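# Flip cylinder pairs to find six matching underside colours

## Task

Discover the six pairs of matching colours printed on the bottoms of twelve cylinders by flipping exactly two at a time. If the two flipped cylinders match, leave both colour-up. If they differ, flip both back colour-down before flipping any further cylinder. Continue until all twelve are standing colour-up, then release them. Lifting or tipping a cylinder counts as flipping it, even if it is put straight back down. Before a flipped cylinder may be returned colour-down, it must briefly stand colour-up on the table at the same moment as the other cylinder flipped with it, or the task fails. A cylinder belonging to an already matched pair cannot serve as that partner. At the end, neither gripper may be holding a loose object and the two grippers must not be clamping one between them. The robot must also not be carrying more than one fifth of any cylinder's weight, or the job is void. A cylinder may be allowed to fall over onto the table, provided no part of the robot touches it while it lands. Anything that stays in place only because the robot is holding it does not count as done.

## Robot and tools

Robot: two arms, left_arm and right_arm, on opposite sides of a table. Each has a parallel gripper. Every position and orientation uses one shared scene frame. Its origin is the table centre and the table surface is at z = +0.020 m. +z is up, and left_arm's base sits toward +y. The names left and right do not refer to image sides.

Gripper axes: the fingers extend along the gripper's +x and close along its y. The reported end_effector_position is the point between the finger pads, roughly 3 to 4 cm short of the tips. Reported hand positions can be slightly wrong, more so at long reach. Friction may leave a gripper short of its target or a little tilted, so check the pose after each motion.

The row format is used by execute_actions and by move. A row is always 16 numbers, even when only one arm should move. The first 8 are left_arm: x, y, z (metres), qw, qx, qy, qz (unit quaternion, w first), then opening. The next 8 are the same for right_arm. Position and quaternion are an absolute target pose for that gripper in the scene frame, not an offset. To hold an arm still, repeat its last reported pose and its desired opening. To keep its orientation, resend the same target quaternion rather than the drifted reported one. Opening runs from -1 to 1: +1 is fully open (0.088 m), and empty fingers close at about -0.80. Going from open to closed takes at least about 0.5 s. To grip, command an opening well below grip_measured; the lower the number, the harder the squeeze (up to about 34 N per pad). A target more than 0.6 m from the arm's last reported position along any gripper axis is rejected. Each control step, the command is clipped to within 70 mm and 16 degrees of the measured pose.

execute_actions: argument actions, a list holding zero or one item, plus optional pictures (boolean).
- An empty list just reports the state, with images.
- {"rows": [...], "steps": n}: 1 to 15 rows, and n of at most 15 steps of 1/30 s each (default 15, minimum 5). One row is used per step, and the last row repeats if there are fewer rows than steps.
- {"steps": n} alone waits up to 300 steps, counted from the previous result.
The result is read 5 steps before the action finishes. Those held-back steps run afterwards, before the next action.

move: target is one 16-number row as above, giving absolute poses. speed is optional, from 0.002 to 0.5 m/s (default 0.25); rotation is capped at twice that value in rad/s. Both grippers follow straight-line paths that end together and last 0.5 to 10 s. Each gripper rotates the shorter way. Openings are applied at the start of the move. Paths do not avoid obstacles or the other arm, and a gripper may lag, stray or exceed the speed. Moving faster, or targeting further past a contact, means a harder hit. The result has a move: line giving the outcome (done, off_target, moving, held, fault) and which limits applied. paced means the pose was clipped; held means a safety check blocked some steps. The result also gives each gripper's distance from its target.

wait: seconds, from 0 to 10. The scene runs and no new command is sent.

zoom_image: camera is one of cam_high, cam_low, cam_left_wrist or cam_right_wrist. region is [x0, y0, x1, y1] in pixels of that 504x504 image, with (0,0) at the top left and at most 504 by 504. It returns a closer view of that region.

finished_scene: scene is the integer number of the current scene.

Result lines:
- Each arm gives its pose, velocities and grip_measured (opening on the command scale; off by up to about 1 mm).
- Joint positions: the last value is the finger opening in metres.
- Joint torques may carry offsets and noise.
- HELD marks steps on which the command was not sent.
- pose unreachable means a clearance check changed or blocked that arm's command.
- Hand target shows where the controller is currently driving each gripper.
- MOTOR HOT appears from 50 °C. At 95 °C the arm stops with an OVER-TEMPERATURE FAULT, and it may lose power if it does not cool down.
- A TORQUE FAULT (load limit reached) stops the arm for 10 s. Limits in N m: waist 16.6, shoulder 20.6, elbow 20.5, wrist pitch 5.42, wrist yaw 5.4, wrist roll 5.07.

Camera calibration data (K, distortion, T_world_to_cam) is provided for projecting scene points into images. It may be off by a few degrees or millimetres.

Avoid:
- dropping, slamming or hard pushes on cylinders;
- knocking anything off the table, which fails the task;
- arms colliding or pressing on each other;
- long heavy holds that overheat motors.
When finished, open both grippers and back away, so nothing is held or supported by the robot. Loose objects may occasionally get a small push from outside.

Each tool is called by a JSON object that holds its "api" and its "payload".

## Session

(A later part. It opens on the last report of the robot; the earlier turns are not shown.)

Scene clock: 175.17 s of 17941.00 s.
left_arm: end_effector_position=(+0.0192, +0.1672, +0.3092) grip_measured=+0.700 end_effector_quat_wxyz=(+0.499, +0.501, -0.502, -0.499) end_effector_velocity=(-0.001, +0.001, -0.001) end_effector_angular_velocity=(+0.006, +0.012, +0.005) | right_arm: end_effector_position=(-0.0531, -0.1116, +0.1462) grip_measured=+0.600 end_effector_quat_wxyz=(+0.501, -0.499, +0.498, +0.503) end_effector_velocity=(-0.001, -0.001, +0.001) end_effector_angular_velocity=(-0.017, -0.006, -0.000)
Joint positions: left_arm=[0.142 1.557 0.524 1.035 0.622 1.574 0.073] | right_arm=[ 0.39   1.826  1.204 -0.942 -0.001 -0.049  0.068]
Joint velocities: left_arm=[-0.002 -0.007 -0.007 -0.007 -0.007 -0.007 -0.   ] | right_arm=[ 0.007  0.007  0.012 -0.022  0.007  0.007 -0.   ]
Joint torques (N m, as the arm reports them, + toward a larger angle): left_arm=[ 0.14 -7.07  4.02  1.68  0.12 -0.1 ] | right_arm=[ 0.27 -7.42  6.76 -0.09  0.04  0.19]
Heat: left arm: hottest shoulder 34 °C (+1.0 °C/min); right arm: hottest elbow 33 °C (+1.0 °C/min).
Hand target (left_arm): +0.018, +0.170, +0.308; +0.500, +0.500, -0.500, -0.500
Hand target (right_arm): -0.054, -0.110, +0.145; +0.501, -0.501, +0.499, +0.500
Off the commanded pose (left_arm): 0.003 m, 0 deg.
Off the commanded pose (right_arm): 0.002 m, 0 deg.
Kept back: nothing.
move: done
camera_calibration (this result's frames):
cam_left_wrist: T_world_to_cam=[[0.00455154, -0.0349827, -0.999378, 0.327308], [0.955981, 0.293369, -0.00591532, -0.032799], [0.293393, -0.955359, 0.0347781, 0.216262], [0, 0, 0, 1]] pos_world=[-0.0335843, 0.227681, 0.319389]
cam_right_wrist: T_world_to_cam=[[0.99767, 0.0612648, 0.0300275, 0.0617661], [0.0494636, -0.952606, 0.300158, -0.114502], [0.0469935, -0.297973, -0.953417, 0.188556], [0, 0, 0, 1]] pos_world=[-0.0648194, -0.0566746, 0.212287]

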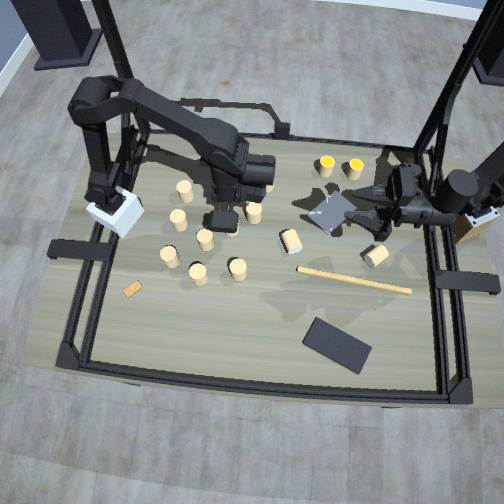

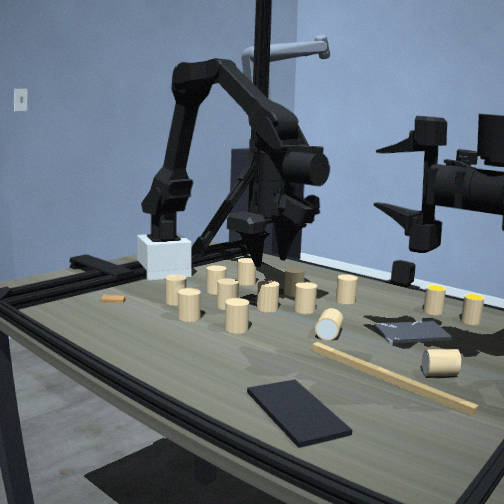

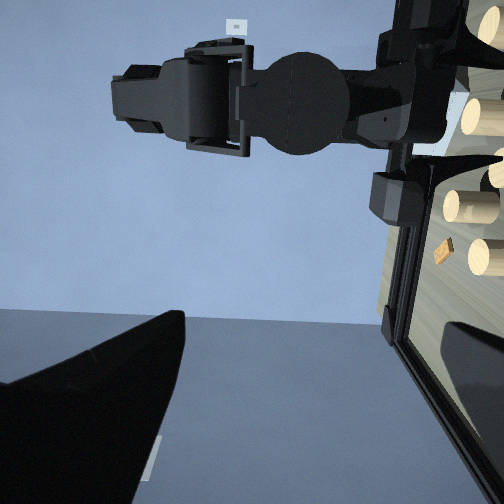

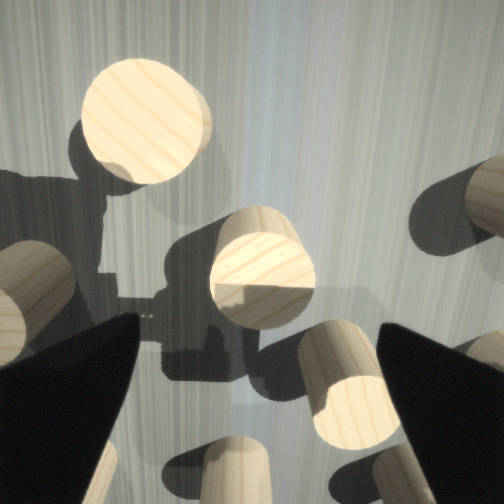

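{"api": "move", "payload": {"target": [0.018,0.17,0.308,0.5,0.5,-0.5,-0.5,0.7,-0.053,-0.112,0.068,0.5,-0.5,0.5,0.5,0.6], "speed": 0.15}}

{"api": "execute_actions", "payload": {"actions": [{"rows":[[0.018,0.17,0.308,0.5,0.5,-0.5,-0.5,0.7,-0.053,-0.112,0.068,0.5,-0.5,0.5,0.5,-0.4]],"steps":12}]}}

{"api": "execute_actions", "payload": {"actions": [{"rows":[[0.018,0.17,0.308,0.5,0.5,-0.5,-0.5,0.7,-0.053,-0.112,0.16,0.5,-0.5,0.5,0.5,-0.4]],"steps":14}]}}

{"api": "move", "payload": {"target": [0.018,0.065,0.308,0.5,0.5,-0.5,-0.5,0.7,0.02,-0.03,0.302,0.707,0,0,0.707,-0.4], "speed": 0.45}}

{"api": "execute_actions", "payload": {"actions": [{"rows":[[0.02,0.012,0.309,0.5,0.5,-0.5,-0.5,0.7,0.02,-0.03,0.302,0.707,0,0,0.707,-0.4]],"steps":15}]}}

{"api": "execute_actions", "payload": {"actions": [{"rows":[[0.02,0.012,0.309,0.5,0.5,-0.5,-0.5,-0.4,0.02,-0.03,0.302,0.707,0,0,0.707,-0.4]],"steps":13}]}}

{"api": "execute_actions", "payload": {"actions": [{"rows":[[0.02,0.012,0.309,0.5,0.5,-0.5,-0.5,-0.4,0.02,-0.03,0.302,0.707,0,0,0.707,0.6]],"steps":6}]}}

{"api": "execute_actions", "payload": {"actions": [{"rows":[[0.02,0.04,0.309,0.5,0.5,-0.5,-0.5,-0.4,0.02,-0.06,0.3,0.707,0,0,0.707,0.6]],"steps":8}]}}

Scene clock: 177.43 s of 17941.00 s.
left_arm: end_effector_position=(+0.0192, +0.1673, +0.3092) grip_measured=+0.700 end_effector_quat_wxyz=(+0.499, +0.500, -0.501, -0.499) end_effector_velocity=(+0.002, +0.001, -0.004) end_effector_angular_velocity=(+0.018, +0.005, +0.010) | right_arm: end_effector_position=(-0.0531, -0.1087, +0.0743) grip_measured=+0.600 end_effector_quat_wxyz=(+0.504, -0.496, +0.495, +0.505) end_effector_velocity=(-0.000, -0.000, -0.003) end_effector_angular_velocity=(-0.002, +0.007, +0.005)
Joint positions: left_arm=[0.142 1.557 0.524 1.035 0.622 1.573 0.073] | right_arm=[ 0.391  1.966  1.068 -0.655 -0.001 -0.048  0.068]
Joint velocities: left_arm=[ 0.002 -0.002 -0.002 -0.022 -0.007  0.007  0.   ] | right_arm=[-0.002  0.007 -0.002  0.007 -0.007 -0.007  0.   ]
Joint torques (N m, as the arm reports them, + toward a larger angle): left_arm=[ 0.19 -7.26  4.05  1.69  0.12 -0.19] | right_arm=[-0.08 -7.81  3.64  0.3  -0.05  0.06]
Heat: left arm: hottest shoulder 34 °C (+1.0 °C/min); right arm: hottest elbow 33 °C (+1.0 °C/min).
Hand target (left_arm): +0.018, +0.170, +0.308; +0.500, +0.500, -0.500, -0.500
Hand target (right_arm): -0.053, -0.113, +0.069; +0.500, -0.500, +0.500, +0.500
Off the commanded pose (left_arm): 0.003 m, 0 deg.
Off the commanded pose (right_arm): 0.007 m, 1 deg.
Kept back: nothing.
move: done
camera_calibration (this result's frames):
cam_left_wrist: T_world_to_cam=[[0.00417027, -0.0349825, -0.999379, 0.327318], [0.955979, 0.293368, -0.00627996, -0.0326541], [0.293405, -0.955359, 0.034666, 0.216392], [0, 0, 0, 1]] pos_world=[-0.0336391, 0.227763, 0.319408]
cam_right_wrist: T_world_to_cam=[[0.997677, 0.0605341, 0.0312378, 0.0635627], [0.0489477, -0.955994, 0.289273, -0.0896756], [0.047374, -0.287072, -0.956737, 0.122315], [0, 0, 0, 1]] pos_world=[-0.0648203, -0.0544637, 0.140979]

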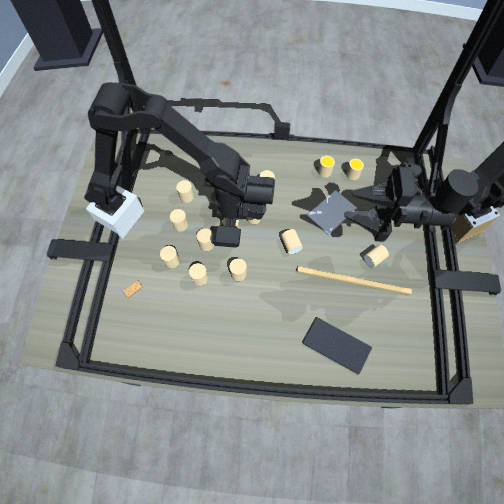

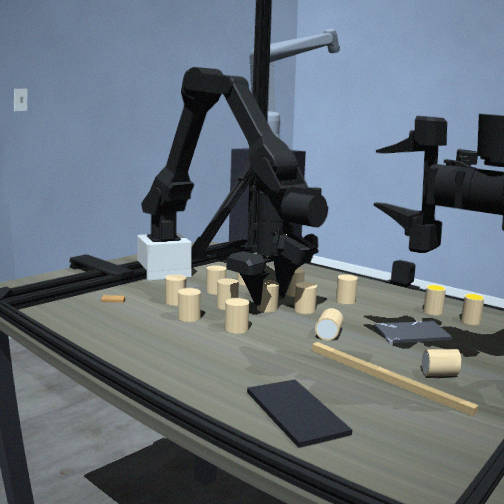

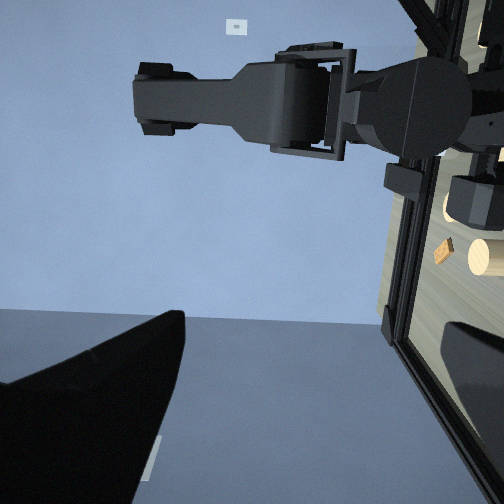

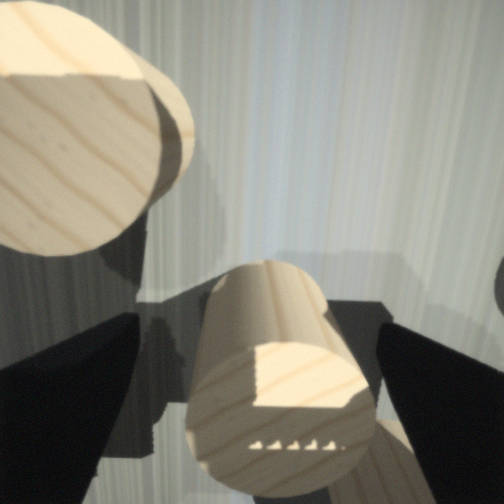

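Scene clock: 177.67 s of 17941.00 s.
left_arm: end_effector_position=(+0.0192, +0.1673, +0.3092) grip_measured=+0.700 end_effector_quat_wxyz=(+0.499, +0.500, -0.501, -0.499) end_effector_velocity=(-0.002, -0.001, +0.004) end_effector_angular_velocity=(-0.006, +0.018, -0.000) | right_arm: end_effector_position=(-0.0532, -0.1091, +0.0731) grip_measured=+0.022 end_effector_quat_wxyz=(+0.503, -0.497, +0.496, +0.504) end_effector_velocity=(-0.000, -0.003, -0.003) end_effector_angular_velocity=(-0.017, +0.008, +0.005)
Joint positions: left_arm=[0.142 1.557 0.524 1.035 0.622 1.573 0.073] | right_arm=[ 0.391  1.969  1.068 -0.654 -0.001 -0.048  0.04 ]
Joint velocities: left_arm=[-0.007 -0.012  0.002 -0.007 -0.007 -0.022 -0.   ] | right_arm=[-0.002  0.007 -0.002 -0.007 -0.007 -0.007  0.   ]
Joint torques (N m, as the arm reports them, + toward a larger angle): left_arm=[ 0.27 -6.97  3.99  1.68  0.11 -0.1 ] | right_arm=[-0.06 -7.79  4.02  0.29 -0.04  0.05]
Heat: left arm: hottest shoulder 34 °C (+1.0 °C/min); right arm: hottest elbow 33 °C (+1.0 °C/min).
Steps of this call (steps 1 to 7: the first 7 steps of this action). Readings (end_effector_position):
1: left_arm (+0.0192, +0.1673, +0.3092) | right_arm (-0.0531, -0.1088, +0.0741)
2: left_arm (+0.0192, +0.1673, +0.3092) | right_arm (-0.0531, -0.1088, +0.0739)
4: left_arm (+0.0192, +0.1673, +0.3092) | right_arm (-0.0531, -0.1090, +0.0734)
7: the state above

Scene clock: 178.13 s of 17941.00 s.
left_arm: end_effector_position=(+0.0192, +0.1673, +0.3092) grip_measured=+0.700 end_effector_quat_wxyz=(+0.499, +0.500, -0.501, -0.499) end_effector_velocity=(-0.002, +0.000, -0.004) end_effector_angular_velocity=(+0.018, +0.020, -0.010) | right_arm: end_effector_position=(-0.0531, -0.1085, +0.1506) grip_measured=+0.022 end_effector_quat_wxyz=(+0.504, -0.496, +0.495, +0.505) end_effector_velocity=(-0.004, -0.007, +0.103) end_effector_angular_velocity=(-0.045, +0.024, +0.010)
Joint positions: left_arm=[0.142 1.557 0.524 1.035 0.622 1.573 0.073] | right_arm=[ 0.391  1.823  1.219 -0.949 -0.001 -0.048  0.04 ]
Joint velocities: left_arm=[-0.002 -0.002 -0.002 -0.022  0.007 -0.007 -0.   ] | right_arm=[ 0.002 -0.129  0.271 -0.447 -0.022 -0.007  0.   ]
Joint torques (N m, as the arm reports them, + toward a larger angle): left_arm=[ 0.17 -7.09  4.12  1.68  0.1  -0.12] | right_arm=[-0.08 -8.44  5.41 -0.23 -0.03  0.05]
Heat: left arm: hottest shoulder 34 °C (+1.0 °C/min); right arm: hottest elbow 33 °C (+1.0 °C/min).
Off your previous action's commanded pose (left_arm): 0.003 m, 0 deg at its last step (step 5 of this call).
Off your previous action's commanded pose (right_arm): 0.006 m, 1 deg at its last step (step 5 of this call).
Steps of this call (steps 1 to 5: the last 5 steps of your previous action; steps 6 to 14: the first 9 steps of this action). Readings (end_effector_position):
6: left_arm (+0.0192, +0.1673, +0.3092) | right_arm (-0.0533, -0.1113, +0.0790)
7: left_arm (+0.0192, +0.1673, +0.3092) | right_arm (-0.0536, -0.1176, +0.0863)
9: left_arm (+0.0192, +0.1673, +0.3092) | right_arm (-0.0537, -0.1196, +0.1079)
13: left_arm (+0.0192, +0.1673, +0.3092) | right_arm (-0.0532, -0.1087, +0.1464)
14: the state above

Scene clock: 180.97 s of 17941.00 s.
left_arm: end_effector_position=(+0.0174, +0.0684, +0.3106) grip_measured=+0.700 end_effector_quat_wxyz=(+0.500, +0.500, -0.503, -0.497) end_effector_velocity=(+0.002, -0.000, -0.004) end_effector_angular_velocity=(+0.011, -0.002, +0.020) | right_arm: end_effector_position=(+0.0193, -0.0278, +0.3070) grip_measured=+0.022 end_effector_quat_wxyz=(+0.711, -0.000, -0.009, +0.703) end_effector_velocity=(-0.000, -0.001, -0.001) end_effector_angular_velocity=(+0.007, +0.020, +0.005)
Joint positions: left_arm=[-0.03   1.843  0.866  0.984  0.449  1.573  0.073] | right_arm=[ 0.113  1.527  0.588  0.952 -0.313 -0.009  0.04 ]
Joint velocities: left_arm=[-0.002  0.002 -0.002 -0.007 -0.022  0.007  0.   ] | right_arm=[-0.002  0.007 -0.007  0.022 -0.007  0.022  0.   ]
Joint torques (N m, as the arm reports them, + toward a larger angle): left_arm=[ 0.18 -7.21  6.61  1.45 -0.1  -0.16] | right_arm=[-0.32 -5.93  5.01  1.61 -0.13  0.18]
Heat: left arm: hottest shoulder 34 °C (+0.0 °C/min); right arm: hottest elbow 33 °C (+1.0 °C/min).
Hand target (left_arm): +0.018, +0.065, +0.308; +0.501, +0.500, -0.500, -0.500
Hand target (right_arm): +0.020, -0.029, +0.301; +0.711, -0.001, -0.001, +0.703
Off your previous action's commanded pose (left_arm): 0.003 m, 0 deg at its last step (step 5 of this call).
Off your previous action's commanded pose (right_arm): 0.006 m, 0 deg at its last step (step 5 of this call).
Off the commanded pose (left_arm): 0.004 m, 0 deg.
Off the commanded pose (right_arm): 0.005 m, 1 deg.
Kept back: nothing.
move: done
camera_calibration (this result's frames):
cam_left_wrist: T_world_to_cam=[[0.0051024, -0.0392898, -0.999215, 0.32549], [0.955762, 0.294065, -0.00668234, -0.00184991], [0.294097, -0.954977, 0.0390522, 0.120996], [0, 0, 0, 1]] pos_world=[-0.0354771, 0.12888, 0.320497]
cam_right_wrist: T_world_to_cam=[[0.996658, -0.041047, 0.0706195, -0.035698], [0.0553662, -0.296164, -0.953531, 0.316498], [0.0600545, 0.954255, -0.292902, 0.195205], [0, 0, 0, 1]] pos_world=[0.0063325, -0.0940048, 0.361488]

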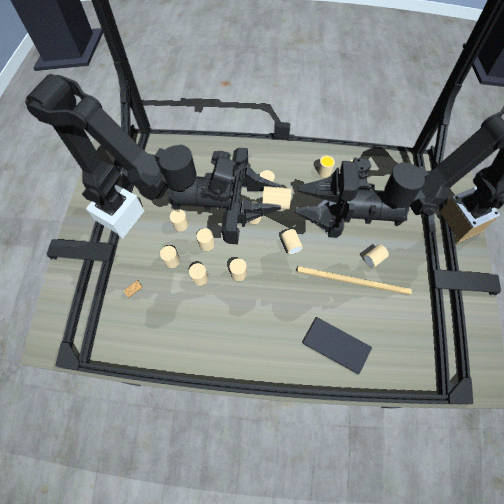

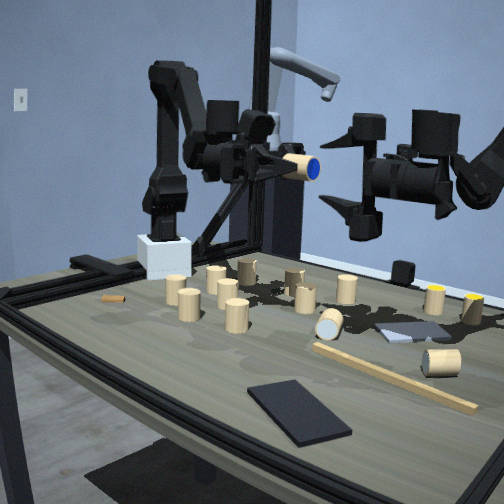

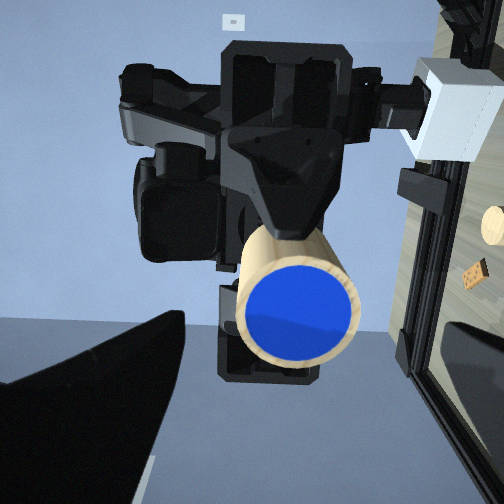

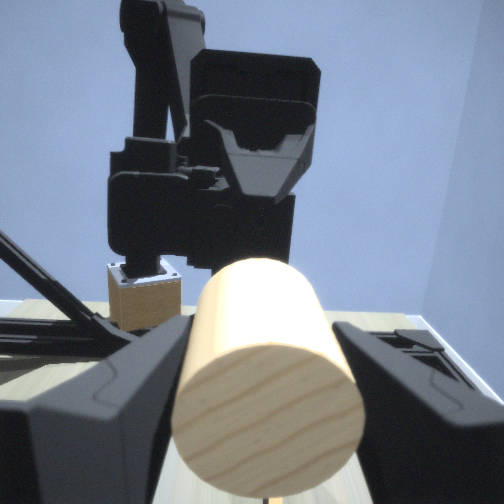

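Scene clock: 181.30 s of 17941.00 s.
left_arm: end_effector_position=(+0.0169, +0.0195, +0.3125) grip_measured=+0.700 end_effector_quat_wxyz=(+0.499, +0.498, -0.504, -0.498) end_effector_velocity=(+0.019, -0.037, +0.006) end_effector_angular_velocity=(-0.002, +0.007, +0.044) | right_arm: end_effector_position=(+0.0196, -0.0286, +0.3066) grip_measured=+0.022 end_effector_quat_wxyz=(+0.707, +0.001, -0.007, +0.707) end_effector_velocity=(+0.002, -0.001, -0.003) end_effector_angular_velocity=(-0.012, -0.003, -0.000)
Joint positions: left_arm=[-0.083  1.977  1.069  0.915  0.401  1.573  0.073] | right_arm=[ 0.106  1.527  0.587  0.952 -0.33  -0.005  0.04 ]
Joint velocities: left_arm=[-0.007  0.105  0.188 -0.081 -0.051 -0.007  0.   ] | right_arm=[-0.007  0.002 -0.002 -0.007 -0.007 -0.007 -0.   ]
Joint torques (N m, as the arm reports them, + toward a larger angle): left_arm=[-0.04 -8.55  6.35  1.43 -0.12 -0.14] | right_arm=[-0.45 -6.73  4.97  1.32 -0.12  0.19]
Heat: left arm: hottest shoulder 34 °C (+0.0 °C/min); right arm: hottest elbow 33 °C (+1.0 °C/min).
Steps of this call (steps 1 to 10: the first 10 steps of this action). Readings (end_effector_position):
1: left_arm (+0.0188, +0.0635, +0.3097) | right_arm (+0.0190, -0.0279, +0.3070)
2: left_arm (+0.0200, +0.0547, +0.3110) | right_arm (+0.0190, -0.0280, +0.3070)
4: left_arm (+0.0188, +0.0384, +0.3122) | right_arm (+0.0194, -0.0283, +0.3068)
8: left_arm (+0.0159, +0.0226, +0.3123) | right_arm (+0.0196, -0.0285, +0.3066)
10: the state above

Scene clock: 181.73 s of 17941.00 s.
left_arm: end_effector_position=(+0.0192, +0.0152, +0.3139) grip_measured=+0.019 end_effector_quat_wxyz=(+0.501, +0.499, -0.504, -0.497) end_effector_velocity=(+0.000, -0.001, +0.006) end_effector_angular_velocity=(-0.016, -0.014, +0.005) | right_arm: end_effector_position=(+0.0197, -0.0289, +0.3059) grip_measured=+0.022 end_effector_quat_wxyz=(+0.707, +0.001, -0.006, +0.707) end_effector_velocity=(-0.001, -0.002, -0.004) end_effector_angular_velocity=(-0.012, +0.011, +0.015)
Joint positions: left_arm=[-0.083  1.989  1.093  0.905  0.397  1.572  0.04 ] | right_arm=[ 0.104  1.527  0.585  0.951 -0.332 -0.004  0.04 ]
Joint velocities: left_arm=[-0.002 -0.002  0.007  0.007 -0.007  0.007 -0.   ] | right_arm=[-0.007 -0.002 -0.007 -0.007 -0.022  0.007 -0.   ]
Joint torques (N m, as the arm reports them, + toward a larger angle): left_arm=[-0.12 -8.53  6.65  1.5  -0.13 -0.14] | right_arm=[-0.19 -6.74  5.27  1.37 -0.14  0.13]
Heat: left arm: hottest shoulder 34 °C (+0.0 °C/min); right arm: hottest elbow 33 °C (+1.0 °C/min).
Off your previous action's commanded pose (left_arm): 0.006 m, 1 deg at its last step (step 5 of this call).
Off your previous action's commanded pose (right_arm): 0.005 m, 1 deg at its last step (step 5 of this call).
Steps of this call (steps 1 to 5: the last 5 steps of your previous action; steps 6 to 13: the first 8 steps of this action). Readings (end_effector_position):
6: left_arm (+0.0188, +0.0162, +0.3131) | right_arm (+0.0196, -0.0286, +0.3066)
7: left_arm (+0.0189, +0.0160, +0.3133) | right_arm (+0.0196, -0.0286, +0.3066)
9: left_arm (+0.0191, +0.0157, +0.3131) | right_arm (+0.0196, -0.0286, +0.3066)
13: the state above

Scene clock: 181.93 s of 17941.00 s.
left_arm: end_effector_position=(+0.0193, +0.0152, +0.3140) grip_measured=+0.020 end_effector_quat_wxyz=(+0.501, +0.499, -0.504, -0.497) end_effector_velocity=(-0.001, +0.001, +0.001) end_effector_angular_velocity=(+0.002, -0.006, +0.005) | right_arm: end_effector_position=(+0.0197, -0.0289, +0.3059) grip_measured=+0.022 end_effector_quat_wxyz=(+0.707, +0.001, -0.006, +0.707) end_effector_velocity=(+0.000, +0.000, +0.000) end_effector_angular_velocity=(-0.002, -0.006, -0.005)
Joint positions: left_arm=[-0.083  1.989  1.093  0.905  0.397  1.572  0.04 ] | right_arm=[ 0.104  1.527  0.585  0.951 -0.332 -0.004  0.04 ]
Joint velocities: left_arm=[-0.002 -0.007 -0.002 -0.007 -0.007  0.007 -0.001] | right_arm=[ 0.002 -0.002  0.002 -0.007  0.007 -0.007 -0.   ]
Joint torques (N m, as the arm reports them, + toward a larger angle): left_arm=[-0.17 -8.26  6.62  1.51 -0.15 -0.13] | right_arm=[-0.22 -6.75  5.2   1.38 -0.12  0.13]
Heat: left arm: hottest shoulder 34 °C (+0.0 °C/min); right arm: hottest elbow 33 °C (+1.0 °C/min).
Off your previous action's commanded pose (left_arm): 0.006 m, 1 deg at its last step (step 5 of this call).
Off your previous action's commanded pose (right_arm): 0.004 m, 1 deg at its last step (step 5 of this call).
Steps of this call (steps 1 to 5: the last 5 steps of your previous action; step 6: the first step of this action). Readings (end_effector_position):
6: the state above

Scene clock: 182.20 s of 17941.00 s.
left_arm: end_effector_position=(+0.0189, +0.0235, +0.3077) grip_measured=+0.020 end_effector_quat_wxyz=(+0.499, +0.500, -0.500, -0.501) end_effector_velocity=(+0.003, +0.108, -0.059) end_effector_angular_velocity=(+0.132, +0.064, +0.005) | right_arm: end_effector_position=(+0.0197, -0.0423, +0.3015) grip_measured=+0.535 end_effector_quat_wxyz=(+0.706, -0.001, -0.002, +0.708) end_effector_velocity=(+0.008, -0.144, -0.038) end_effector_angular_velocity=(-0.062, +0.015, -0.034)
Joint positions: left_arm=[-0.075  1.974  1.052  0.92   0.407  1.572  0.04 ] | right_arm=[ 0.087  1.485  0.534  0.951 -0.352 -0.004  0.065]
Joint velocities: left_arm=[ 0.115 -0.227 -0.496  0.125  0.11  -0.007 -0.   ] | right_arm=[-0.203 -0.466 -0.54   0.007 -0.168 -0.007  0.014]
Joint torques (N m, as the arm reports them, + toward a larger angle): left_arm=[  0.4  -12.13   4.53   1.82   0.09  -0.03] | right_arm=[-0.18 -7.4   5.56  1.5  -0.11  0.14]
Heat: left arm: hottest shoulder 34 °C (+0.0 °C/min); right arm: hottest elbow 33 °C (+1.0 °C/min).
Off your previous action's commanded pose (left_arm): 0.005 m, 0 deg at its last step (step 5 of this call).
Off your previous action's commanded pose (right_arm): 0.004 m, 1 deg at its last step (step 5 of this call).
Steps of this call (steps 1 to 5: the last 5 steps of your previous action; steps 6 to 8: the first 3 steps of this action). Readings (end_effector_position):
6: left_arm (+0.0193, +0.0166, +0.3113) | right_arm (+0.0193, -0.0320, +0.3047)
7: left_arm (+0.0189, +0.0198, +0.3097) | right_arm (+0.0194, -0.0371, +0.3029)
8: the state above


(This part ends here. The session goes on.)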